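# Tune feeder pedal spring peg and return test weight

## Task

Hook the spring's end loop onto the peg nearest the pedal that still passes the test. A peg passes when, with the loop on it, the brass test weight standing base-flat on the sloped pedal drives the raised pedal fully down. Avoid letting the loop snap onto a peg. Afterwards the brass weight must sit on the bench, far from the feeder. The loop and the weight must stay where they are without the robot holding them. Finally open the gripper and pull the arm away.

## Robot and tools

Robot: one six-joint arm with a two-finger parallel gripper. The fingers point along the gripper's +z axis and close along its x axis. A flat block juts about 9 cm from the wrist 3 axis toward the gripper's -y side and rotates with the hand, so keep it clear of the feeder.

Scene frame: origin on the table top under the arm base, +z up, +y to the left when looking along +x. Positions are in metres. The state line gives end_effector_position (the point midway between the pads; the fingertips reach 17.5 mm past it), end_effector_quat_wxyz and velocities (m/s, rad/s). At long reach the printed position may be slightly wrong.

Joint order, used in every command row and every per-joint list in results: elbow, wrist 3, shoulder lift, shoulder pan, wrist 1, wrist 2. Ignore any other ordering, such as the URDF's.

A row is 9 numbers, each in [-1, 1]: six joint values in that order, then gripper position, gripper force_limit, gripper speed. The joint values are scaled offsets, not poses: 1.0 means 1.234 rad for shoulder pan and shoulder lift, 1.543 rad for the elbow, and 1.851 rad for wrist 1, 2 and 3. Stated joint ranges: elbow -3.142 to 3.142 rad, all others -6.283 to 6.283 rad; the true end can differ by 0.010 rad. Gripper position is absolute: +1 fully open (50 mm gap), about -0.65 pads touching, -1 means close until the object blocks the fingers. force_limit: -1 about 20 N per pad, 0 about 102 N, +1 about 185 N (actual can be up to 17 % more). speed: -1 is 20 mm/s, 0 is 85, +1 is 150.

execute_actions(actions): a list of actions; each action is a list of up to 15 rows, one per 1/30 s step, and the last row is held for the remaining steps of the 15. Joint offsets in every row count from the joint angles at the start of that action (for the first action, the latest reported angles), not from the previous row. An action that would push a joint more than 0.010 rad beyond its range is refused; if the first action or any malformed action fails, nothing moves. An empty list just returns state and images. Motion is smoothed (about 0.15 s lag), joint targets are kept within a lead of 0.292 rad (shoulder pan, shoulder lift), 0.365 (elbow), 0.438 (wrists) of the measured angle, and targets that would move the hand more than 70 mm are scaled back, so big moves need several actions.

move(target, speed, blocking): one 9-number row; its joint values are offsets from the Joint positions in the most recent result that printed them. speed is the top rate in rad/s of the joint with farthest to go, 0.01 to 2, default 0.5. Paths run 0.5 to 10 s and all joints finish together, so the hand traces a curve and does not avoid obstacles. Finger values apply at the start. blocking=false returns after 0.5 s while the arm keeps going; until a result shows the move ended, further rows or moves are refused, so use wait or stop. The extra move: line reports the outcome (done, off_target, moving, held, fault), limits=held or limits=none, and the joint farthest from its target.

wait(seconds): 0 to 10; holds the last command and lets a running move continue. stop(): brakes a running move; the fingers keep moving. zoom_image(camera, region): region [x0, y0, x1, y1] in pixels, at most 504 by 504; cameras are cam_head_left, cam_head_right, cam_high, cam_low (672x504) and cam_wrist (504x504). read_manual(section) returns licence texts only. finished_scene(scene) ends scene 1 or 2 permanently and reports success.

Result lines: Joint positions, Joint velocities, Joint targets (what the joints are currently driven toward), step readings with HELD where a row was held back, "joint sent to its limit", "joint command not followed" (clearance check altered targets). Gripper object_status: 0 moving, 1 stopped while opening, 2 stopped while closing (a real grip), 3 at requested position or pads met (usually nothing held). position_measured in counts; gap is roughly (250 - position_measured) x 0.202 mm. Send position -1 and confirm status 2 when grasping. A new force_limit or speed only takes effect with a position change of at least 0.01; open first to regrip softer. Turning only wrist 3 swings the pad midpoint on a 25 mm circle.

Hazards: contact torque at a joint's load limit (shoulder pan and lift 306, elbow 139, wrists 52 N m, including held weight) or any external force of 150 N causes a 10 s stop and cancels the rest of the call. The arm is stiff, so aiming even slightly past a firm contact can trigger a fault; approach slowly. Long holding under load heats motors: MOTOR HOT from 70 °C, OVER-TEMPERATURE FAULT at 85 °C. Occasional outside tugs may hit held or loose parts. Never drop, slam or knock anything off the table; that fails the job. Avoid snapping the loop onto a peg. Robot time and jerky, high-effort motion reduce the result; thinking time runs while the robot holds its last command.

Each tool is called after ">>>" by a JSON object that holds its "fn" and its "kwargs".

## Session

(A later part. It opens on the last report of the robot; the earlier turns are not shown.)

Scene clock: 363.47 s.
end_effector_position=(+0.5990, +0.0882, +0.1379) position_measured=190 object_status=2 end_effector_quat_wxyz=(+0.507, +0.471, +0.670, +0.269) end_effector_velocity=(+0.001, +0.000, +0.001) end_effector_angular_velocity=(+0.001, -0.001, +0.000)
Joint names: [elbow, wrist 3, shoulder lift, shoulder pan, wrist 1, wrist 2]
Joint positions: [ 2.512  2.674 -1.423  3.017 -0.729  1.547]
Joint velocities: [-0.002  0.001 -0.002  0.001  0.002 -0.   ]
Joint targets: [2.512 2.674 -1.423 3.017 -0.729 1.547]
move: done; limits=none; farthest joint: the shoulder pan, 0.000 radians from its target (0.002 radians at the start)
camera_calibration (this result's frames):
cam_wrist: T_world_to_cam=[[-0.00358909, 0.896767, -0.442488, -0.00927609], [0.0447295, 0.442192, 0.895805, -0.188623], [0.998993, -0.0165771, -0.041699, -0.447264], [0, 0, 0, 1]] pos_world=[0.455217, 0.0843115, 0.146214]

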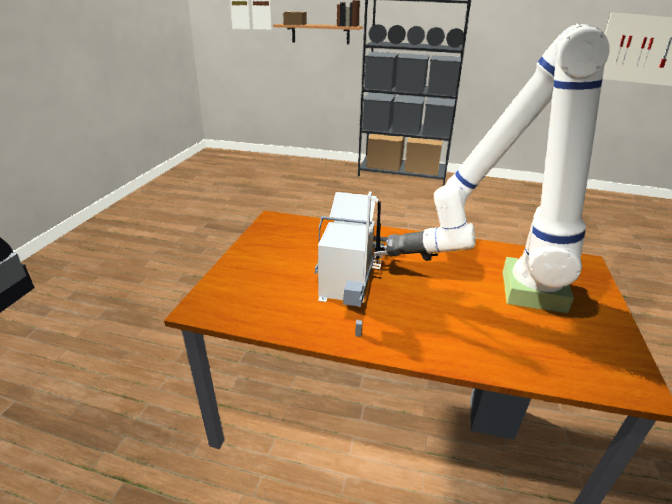

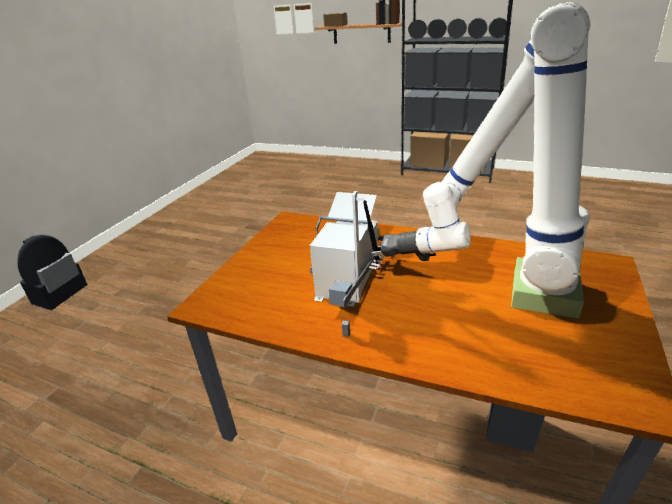

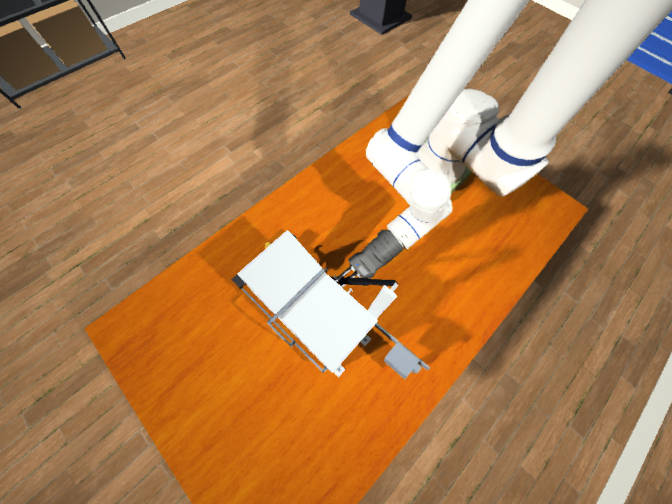

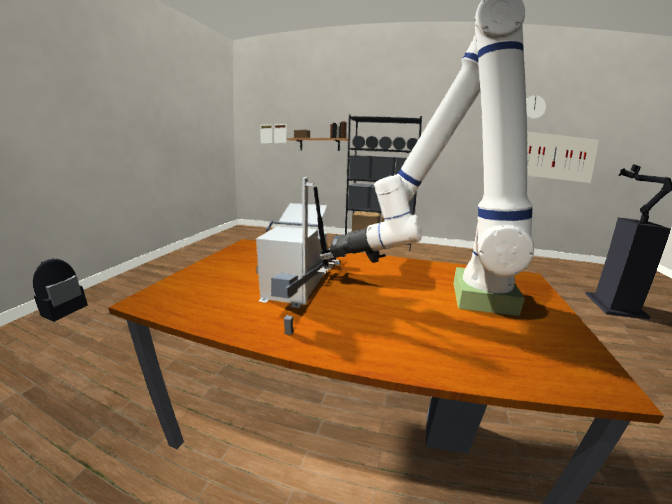

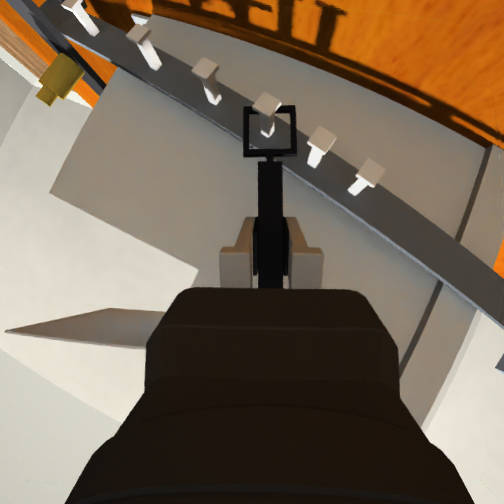

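>>> {"fn": "move", "kwargs": {"target": [0.0043,-0.0029,0.0122,-0.0122,-0.0117,-0.0076,-1,-0.3,-0.2], "speed": 0.04}}

>>> {"fn": "zoom_image", "kwargs": {"camera": "cam_wrist", "region": [200,60,340,200]}}

Scene clock: 385.13 s.
end_effector_position=(+0.5991, +0.0834, +0.1310) position_measured=190 object_status=2 end_effector_quat_wxyz=(+0.507, +0.471, +0.670, +0.269) end_effector_velocity=(+0.000, -0.000, -0.000) end_effector_angular_velocity=(-0.000, -0.000, +0.000)
Joint names: [elbow, wrist 3, shoulder lift, shoulder pan, wrist 1, wrist 2]
Joint positions: [ 2.518  2.668 -1.408  3.002 -0.75   1.533]
Joint velocities: [ 0.    -0.001  0.001 -0.001 -0.001 -0.001]
Joint targets: [2.518 2.668 -1.408 3.002 -0.751 1.533]
move: done; limits=none; farthest joint: the shoulder pan, 0.000 radians from its target (0.015 radians at the start)
camera_calibration (this result's frames):
cam_wrist: T_world_to_cam=[[-0.00353939, 0.896728, -0.442567, -0.00802384], [0.0446172, 0.442271, 0.895771, -0.180256], [0.998998, -0.0165756, -0.0415749, -0.447793], [0, 0, 0, 1]] pos_world=[0.455358, 0.0794946, 0.1393]

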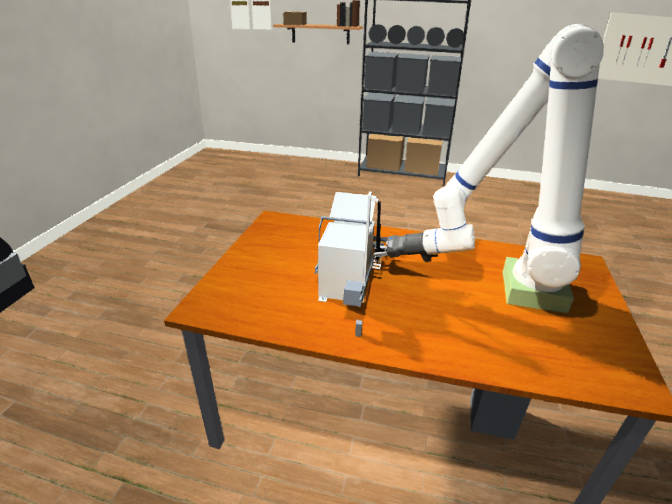

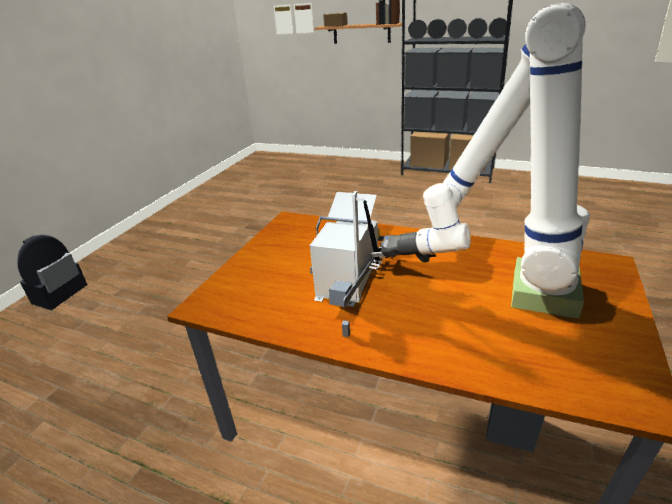

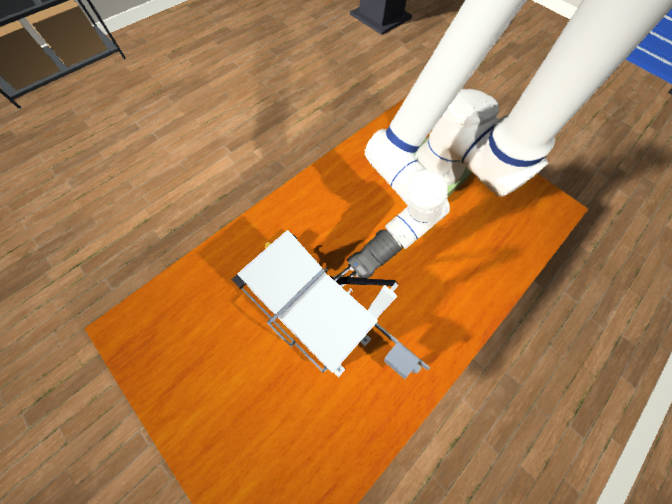

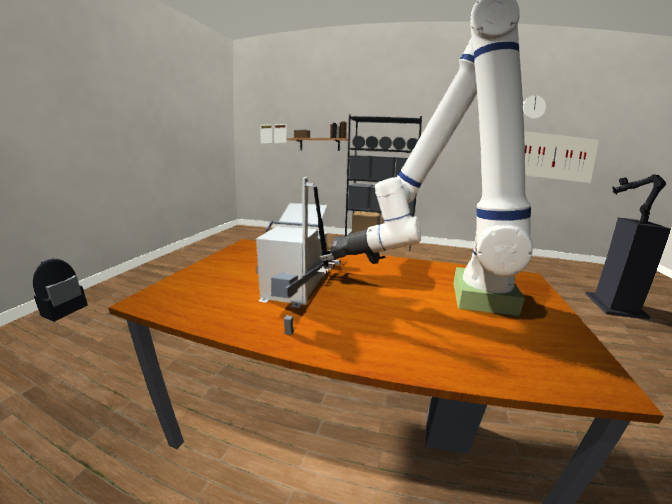

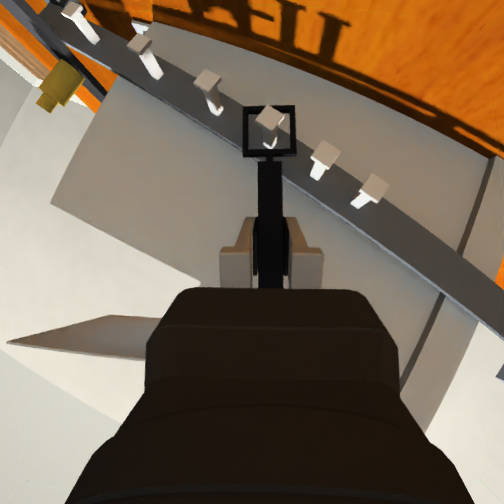

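Region (200, 60, 340, 200) of cam_wrist's 504x504 image, scaled by 3.600, with more detail than that image has.

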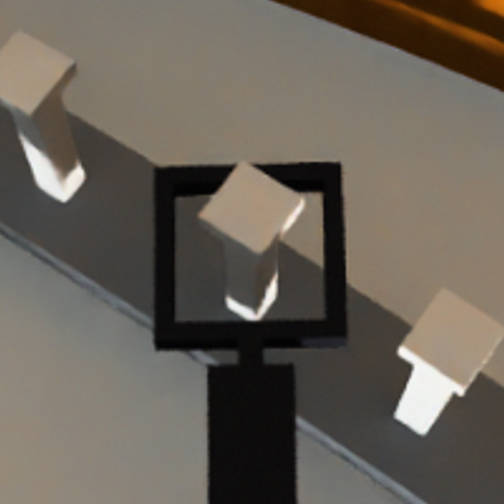

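>>> {"fn": "move", "kwargs": {"target": [-0.001,0.0019,-0.0288,0.0105,0.051,0.0213,-1,-0.3,-0.2], "speed": 0.08}}

Scene clock: 403.77 s.
end_effector_position=(+0.5796, +0.0822, +0.1312) position_measured=190 object_status=2 end_effector_quat_wxyz=(+0.491, +0.486, +0.679, +0.248) end_effector_velocity=(-0.001, +0.000, -0.001) end_effector_angular_velocity=(-0.001, +0.002, -0.000)
Joint names: [elbow, wrist 3, shoulder lift, shoulder pan, wrist 1, wrist 2]
Joint positions: [ 2.517  2.672 -1.443  3.015 -0.656  1.573]
Joint velocities: [ 0.001 -0.001  0.     0.     0.002  0.001]
Joint targets: [2.517 2.672 -1.444 3.015 -0.656 1.573]
move: done; limits=none; farthest joint: the wrist 1, 0.001 radians from its target (0.095 radians at the start)
camera_calibration (this result's frames):
cam_wrist: T_world_to_cam=[[-0.00644604, 0.895738, -0.444535, -0.00493608], [0.107803, 0.442576, 0.890228, -0.215055], [0.994151, -0.0421837, -0.099416, -0.41584], [0, 0, 0, 1]] pos_world=[0.436559, 0.0820577, 0.147912]

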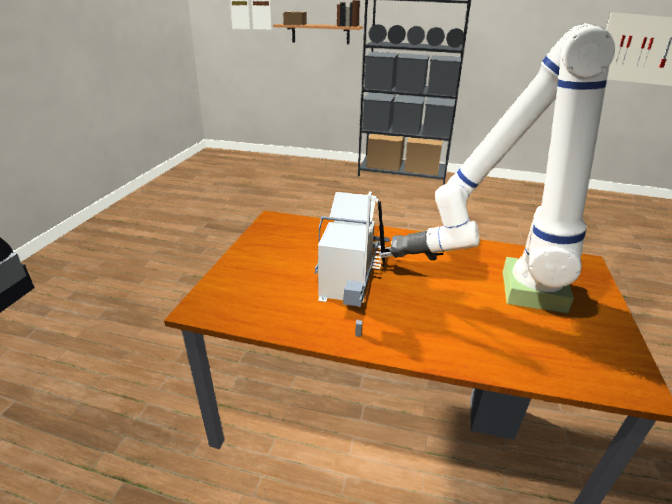

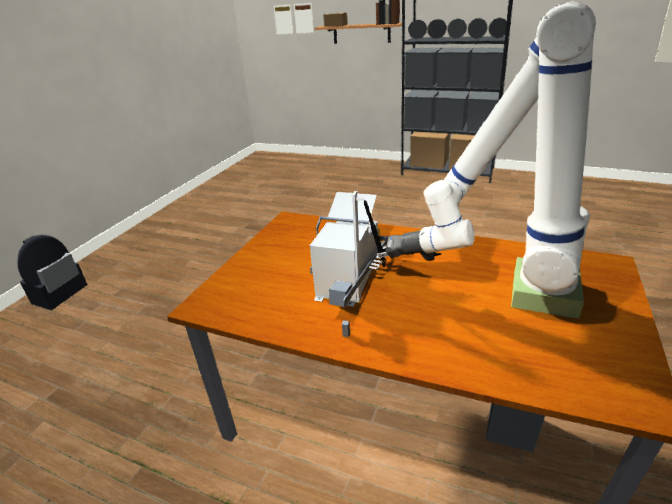

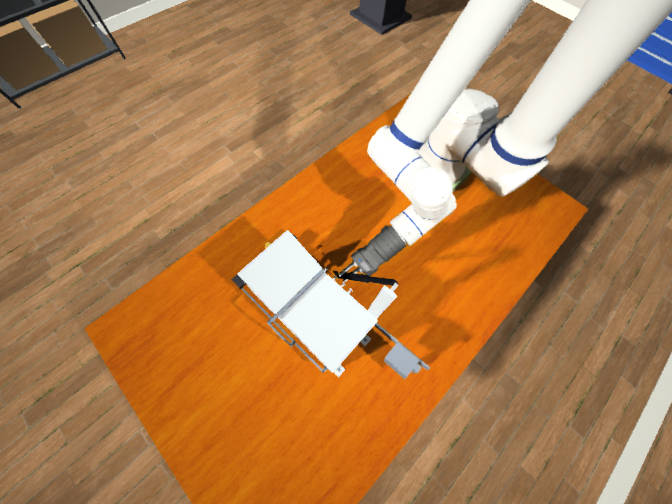

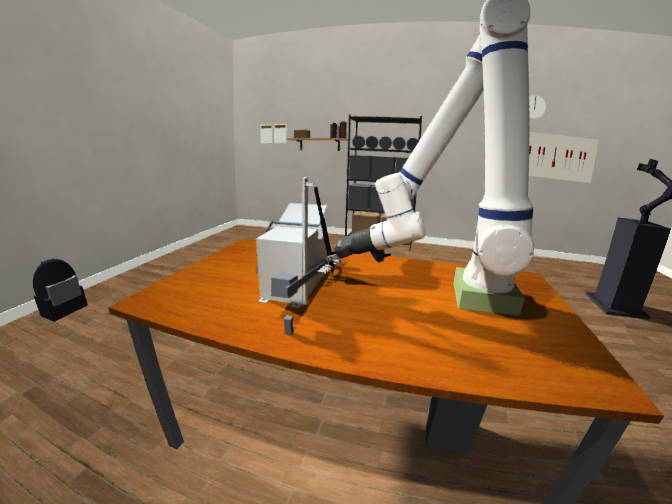

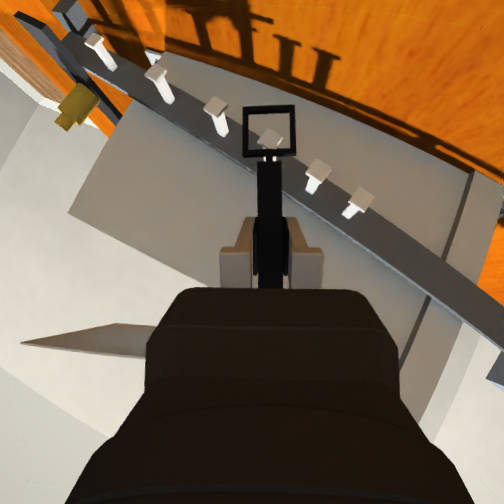

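>>> {"fn": "move", "kwargs": {"target": [0.0361,-0.1230,0.0458,-0.1435,-0.0846,-0.0549,-1,-0.3,-0.2], "speed": 0.14}}

Scene clock: 448.40 s.
end_effector_position=(+0.5822, +0.0060, +0.1119) position_measured=190 object_status=2 end_effector_quat_wxyz=(+0.537, +0.438, +0.696, +0.191) end_effector_velocity=(+0.000, -0.000, -0.000) end_effector_angular_velocity=(-0.002, -0.000, +0.001)
Joint names: [elbow, wrist 3, shoulder lift, shoulder pan, wrist 1, wrist 2]
Joint positions: [ 2.572  2.444 -1.387  2.838 -0.813  1.471]
Joint velocities: [ 0.    -0.002  0.001 -0.    -0.002 -0.001]
Joint targets: [2.572 2.444 -1.387 2.838 -0.813 1.471]
move: done; limits=none; farthest joint: the shoulder pan, 0.000 radians from its target (0.177 radians at the start)
camera_calibration (this result's frames):
cam_wrist: T_world_to_cam=[[-0.00152883, 0.802259, -0.596974, 0.0694786], [0.0947012, 0.594408, 0.798568, -0.147383], [0.995505, -0.0553132, -0.0768837, -0.426769], [0, 0, 0, 1]] pos_world=[0.438914, 0.00825948, 0.12636]

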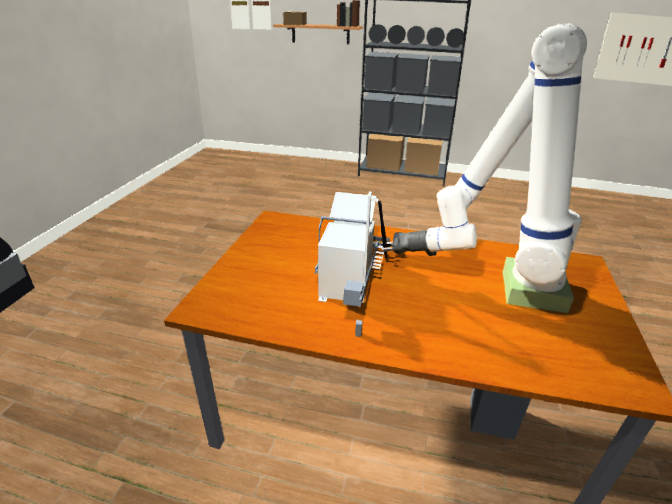

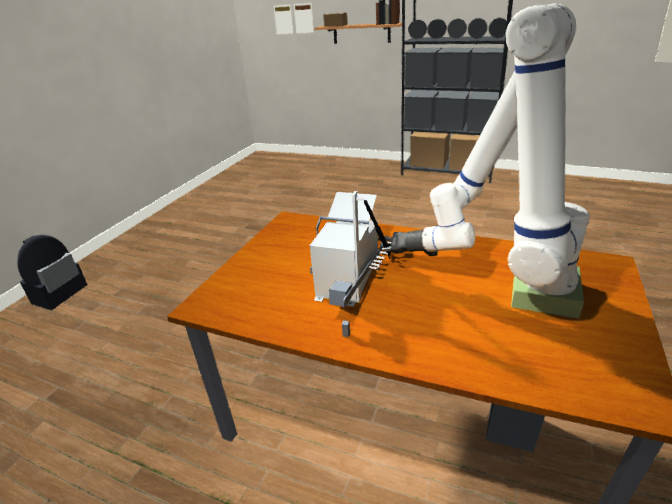

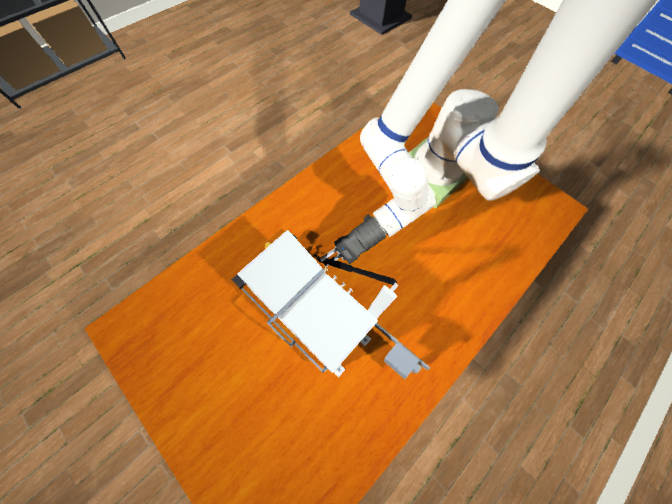

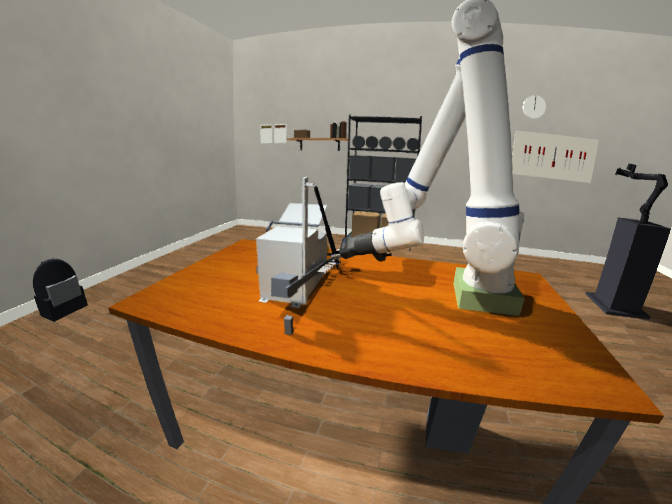

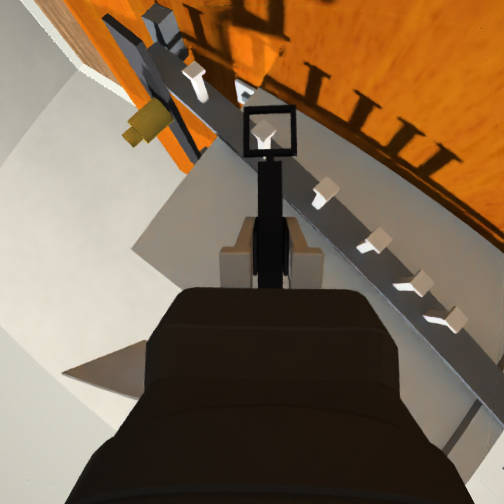

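>>> {"fn": "move", "kwargs": {"target": [0.0019,-0.0038,0.0041,-0.0157,-0.004,-0.0098,-1,-0.3,-0.2], "speed": 0.05}}

>>> {"fn": "zoom_image", "kwargs": {"camera": "cam_wrist", "region": [200,60,340,200]}}

Scene clock: 463.60 s.
end_effector_position=(+0.5825, +0.0002, +0.1097) position_measured=190 object_status=2 end_effector_quat_wxyz=(+0.537, +0.438, +0.696, +0.191) end_effector_velocity=(-0.000, -0.001, -0.001) end_effector_angular_velocity=(+0.001, +0.002, +0.000)
Joint names: [elbow, wrist 3, shoulder lift, shoulder pan, wrist 1, wrist 2]
Joint positions: [ 2.575  2.437 -1.382  2.819 -0.82   1.453]
Joint velocities: [-0.    -0.001  0.002 -0.002  0.    -0.002]
Joint targets: [2.575 2.437 -1.382 2.818 -0.820 1.453]
move: done; limits=none; farthest joint: the shoulder pan, 0.000 radians from its target (0.019 radians at the start)
camera_calibration (this result's frames):
cam_wrist: T_world_to_cam=[[-0.00147266, 0.802278, -0.596949, 0.072876], [0.0945015, 0.59439, 0.798605, -0.142139], [0.995524, -0.0552365, -0.0766918, -0.42761], [0, 0, 0, 1]] pos_world=[0.439236, 0.00239971, 0.124222]

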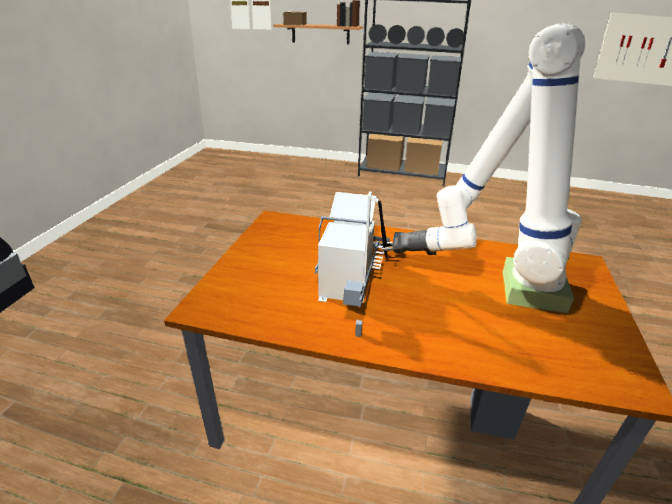

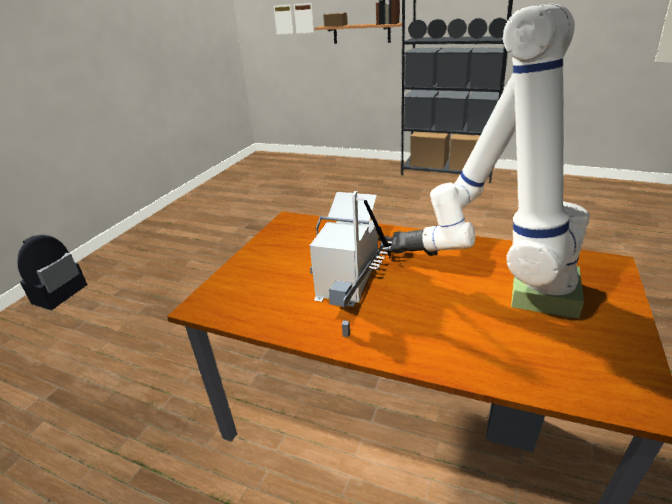

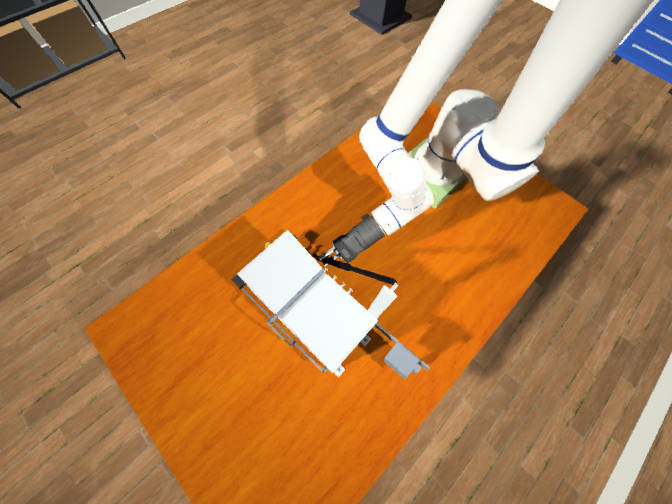

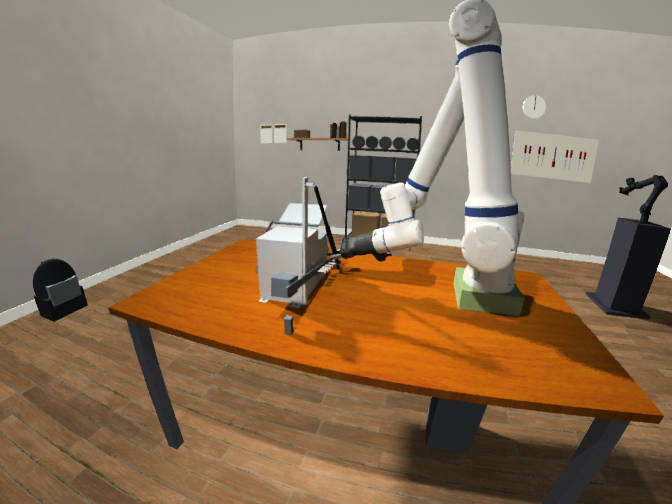

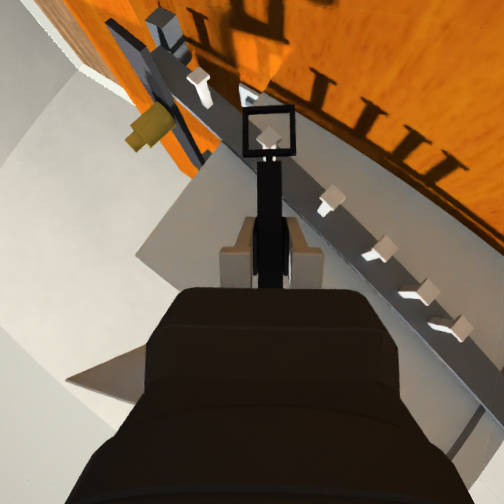

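Region (200, 60, 340, 200) of cam_wrist's 504x504 image, scaled by 3.600, with more detail than that image has.

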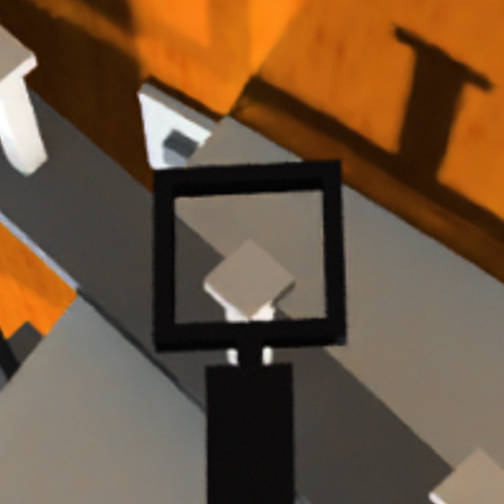

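>>> {"fn": "move", "kwargs": {"target": [-0.006,0.001,0.0329,-0.0104,-0.041,-0.027,-1,-0.3,-0.2], "speed": 0.06}}

>>> {"fn": "zoom_image", "kwargs": {"camera": "cam_wrist", "region": [200,60,340,200]}}

Scene clock: 483.60 s.
end_effector_position=(+0.6032, +0.0006, +0.1090) position_measured=190 object_status=2 end_effector_quat_wxyz=(+0.549, +0.422, +0.690, +0.211) end_effector_velocity=(+0.001, -0.001, -0.000) end_effector_angular_velocity=(+0.000, -0.001, -0.001)
Joint names: [elbow, wrist 3, shoulder lift, shoulder pan, wrist 1, wrist 2]
Joint positions: [ 2.566  2.439 -1.341  2.806 -0.896  1.403]
Joint velocities: [-0.001  0.     0.002 -0.002 -0.002 -0.001]
Joint targets: [2.566 2.439 -1.341 2.806 -0.896 1.403]
move: done; limits=none; farthest joint: the shoulder pan, 0.000 radians from its target (0.012 radians at the start)
camera_calibration (this result's frames):
cam_wrist: T_world_to_cam=[[-0.000377318, 0.803594, -0.595178, 0.0712438], [0.0362054, 0.594798, 0.803059, -0.109063], [0.999344, -0.0212456, -0.0293189, -0.455684], [0, 0, 0, 1]] pos_world=[0.459361, -0.0020616, 0.116627]

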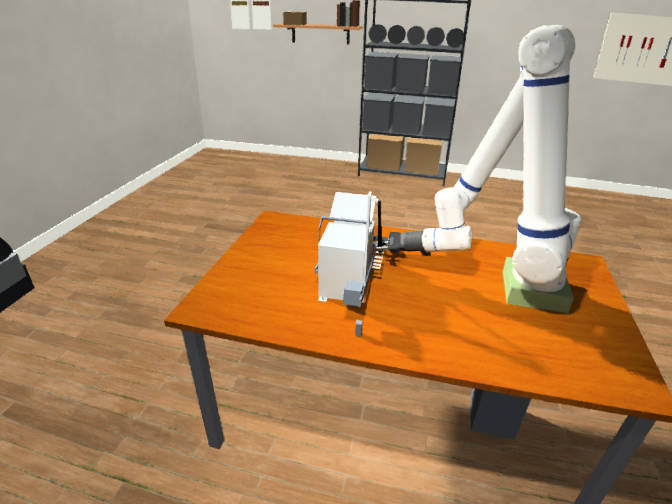

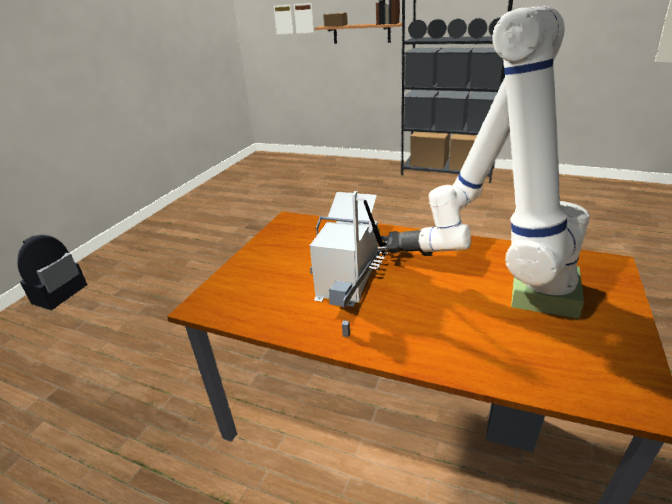

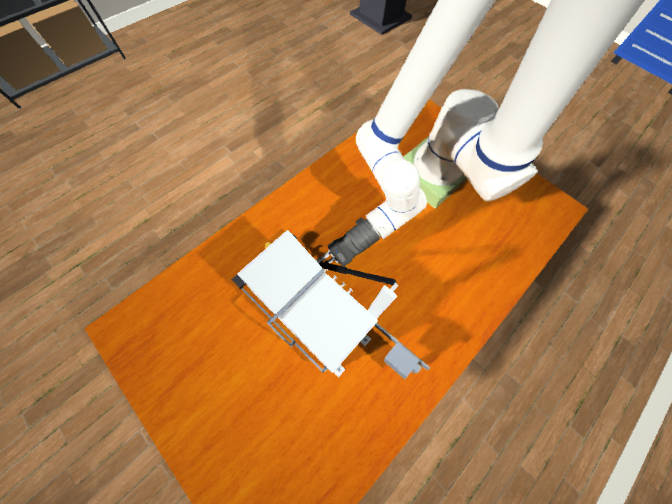

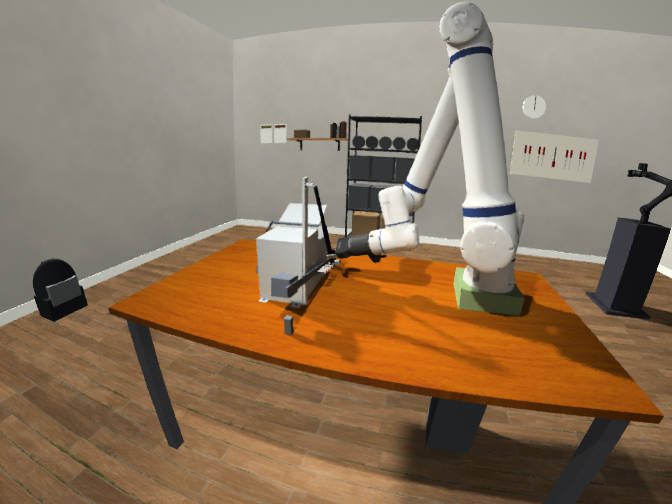

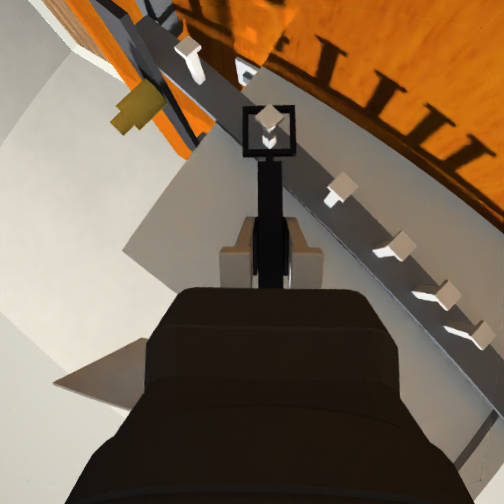

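Region (200, 60, 340, 200) of cam_wrist's 504x504 image, scaled by 3.600, with more detail than that image has.

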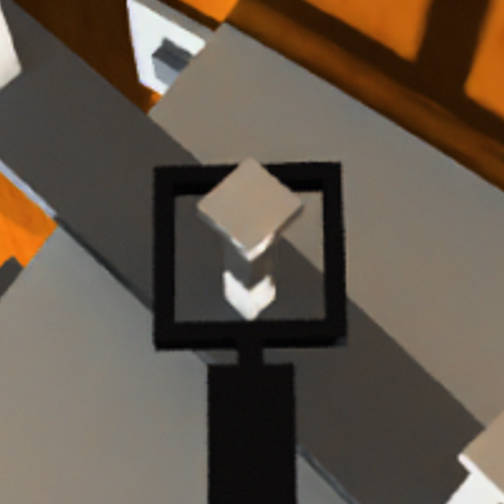

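>>> {"fn": "move", "kwargs": {"target": [-0.0022,0.0025,-0.0142,0.0115,0.0109,0.0072,-1,-0.3,-0.2], "speed": 0.025}}

>>> {"fn": "move", "kwargs": {"target": [-0.0035,-0.013,-0.0338,-0.004,0.0254,-0.0025,-1,-0.3,-0.2], "speed": 0.04}}

Scene clock: 499.80 s.
end_effector_position=(+0.6029, +0.0052, +0.1154) position_measured=190 object_status=2 end_effector_quat_wxyz=(+0.549, +0.422, +0.690, +0.211) end_effector_velocity=(-0.000, +0.001, +0.000) end_effector_angular_velocity=(+0.001, +0.001, +0.000)
Joint names: [elbow, wrist 3, shoulder lift, shoulder pan, wrist 1, wrist 2]
Joint positions: [ 2.563  2.444 -1.359  2.82  -0.876  1.416]
Joint velocities: [-0.001  0.001 -0.001  0.002  0.003  0.001]
Joint targets: [2.563 2.444 -1.359 2.820 -0.876 1.417]
move: done; limits=none; farthest joint: the shoulder pan, 0.000 radians from its target (0.014 radians at the start)
camera_calibration (this result's frames):
cam_wrist: T_world_to_cam=[[-0.000444941, 0.803609, -0.595158, 0.0713851], [0.0361655, 0.594781, 0.803074, -0.116889], [0.999346, -0.0211668, -0.0293275, -0.455123], [0, 0, 0, 1]] pos_world=[0.459084, 0.0025243, 0.123008]

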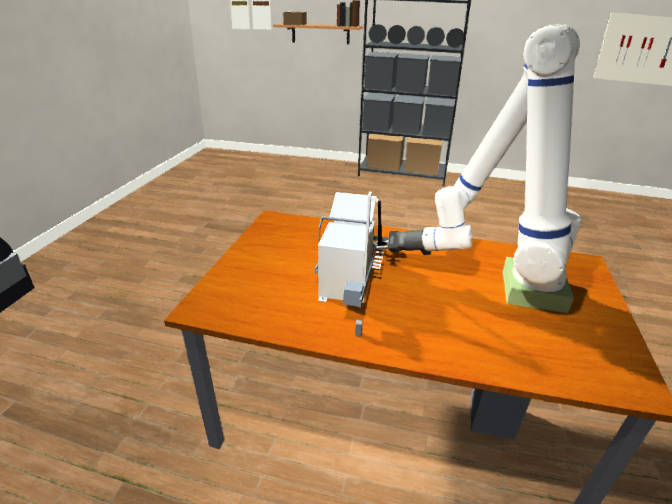

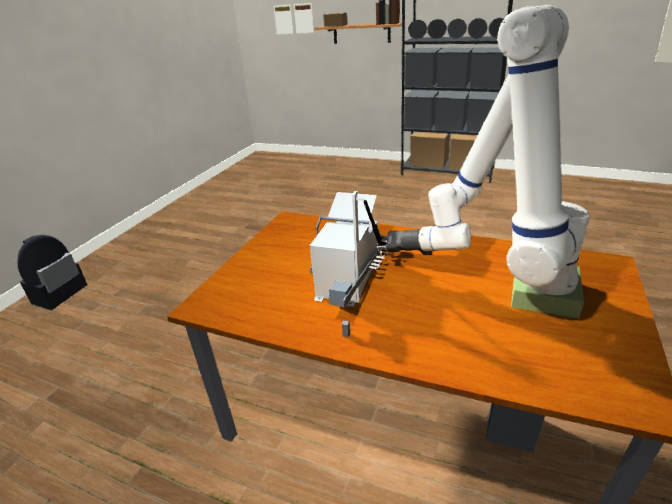

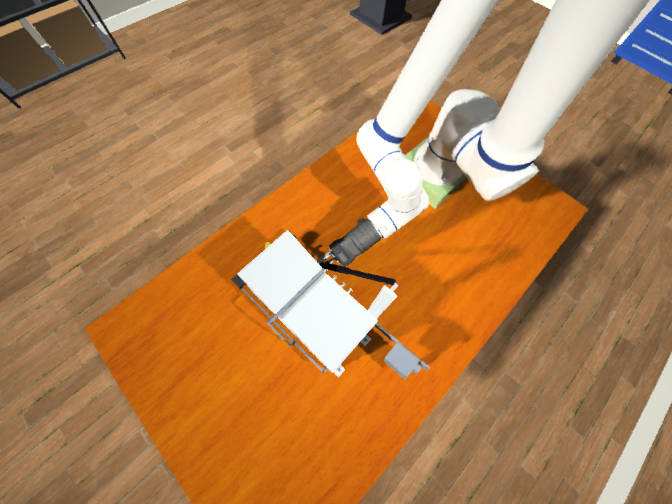

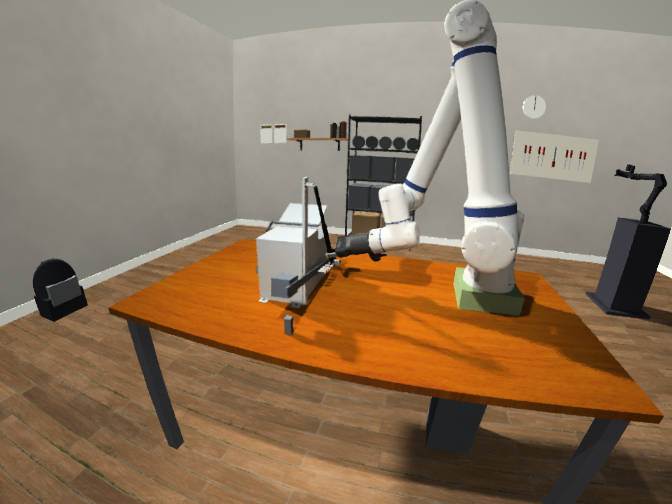

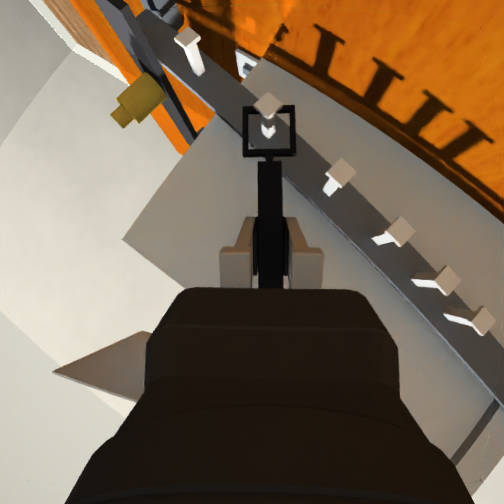

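Scene clock: 501.27 s.
end_effector_position=(+0.6028, +0.0033, +0.1308) position_measured=190 object_status=2 end_effector_quat_wxyz=(+0.552, +0.414, +0.694, +0.205) end_effector_velocity=(-0.000, -0.000, -0.000) end_effector_angular_velocity=(-0.000, +0.002, -0.000)
Joint names: [elbow, wrist 3, shoulder lift, shoulder pan, wrist 1, wrist 2]
Joint positions: [ 2.557  2.42  -1.4    2.815 -0.829  1.412]
Joint velocities: [-0.    -0.001 -0.001 -0.001  0.003 -0.   ]
Joint targets: [2.557 2.420 -1.401 2.815 -0.829 1.412]
move: done; limits=none; farthest joint: the shoulder pan, 0.000 radians from its target (0.005 radians at the start)
camera_calibration (this result's frames):
cam_wrist: T_world_to_cam=[[-0.00801912, 0.790872, -0.61193, 0.0889053], [0.0348666, 0.611798, 0.790245, -0.125802], [0.99936, -0.0149989, -0.0324811, -0.454281], [0, 0, 0, 1]] pos_world=[0.459089, -0.000160955, 0.139063]

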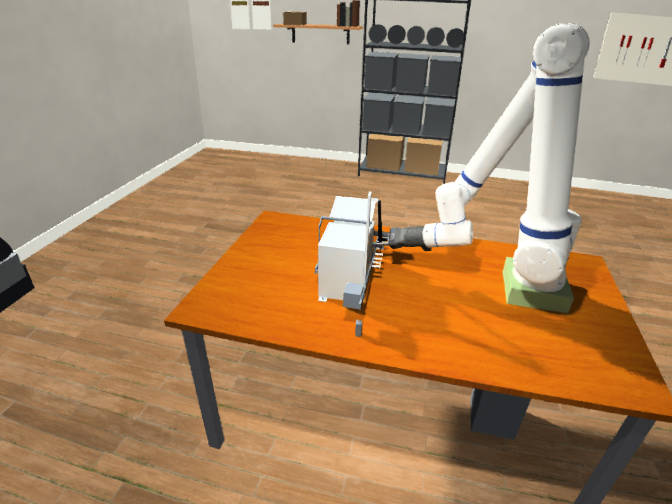

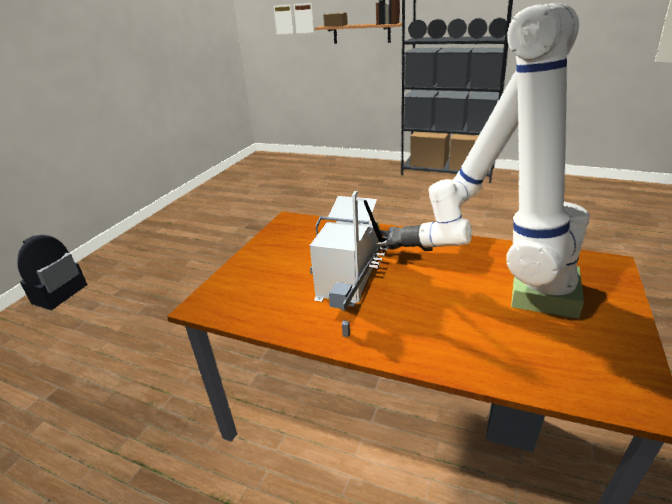

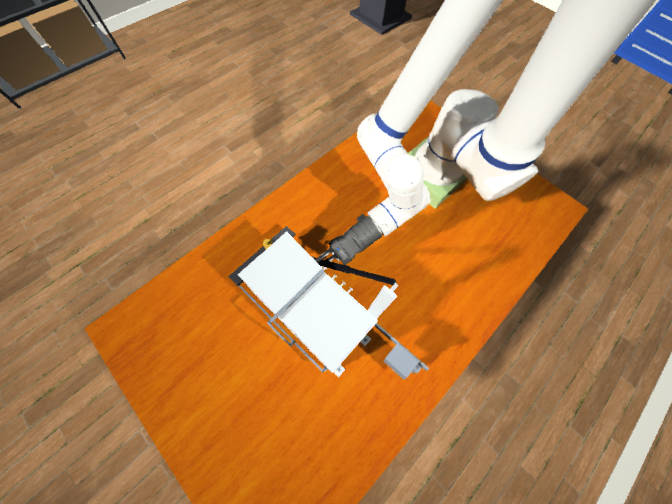

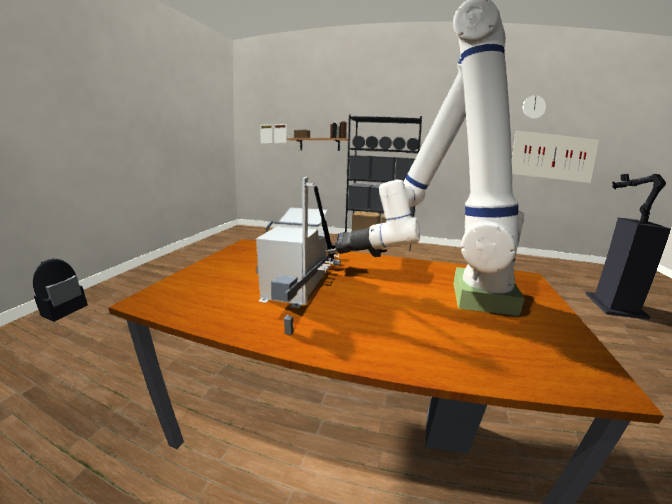

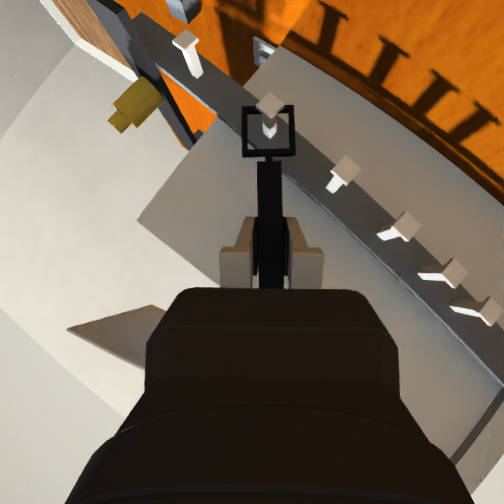

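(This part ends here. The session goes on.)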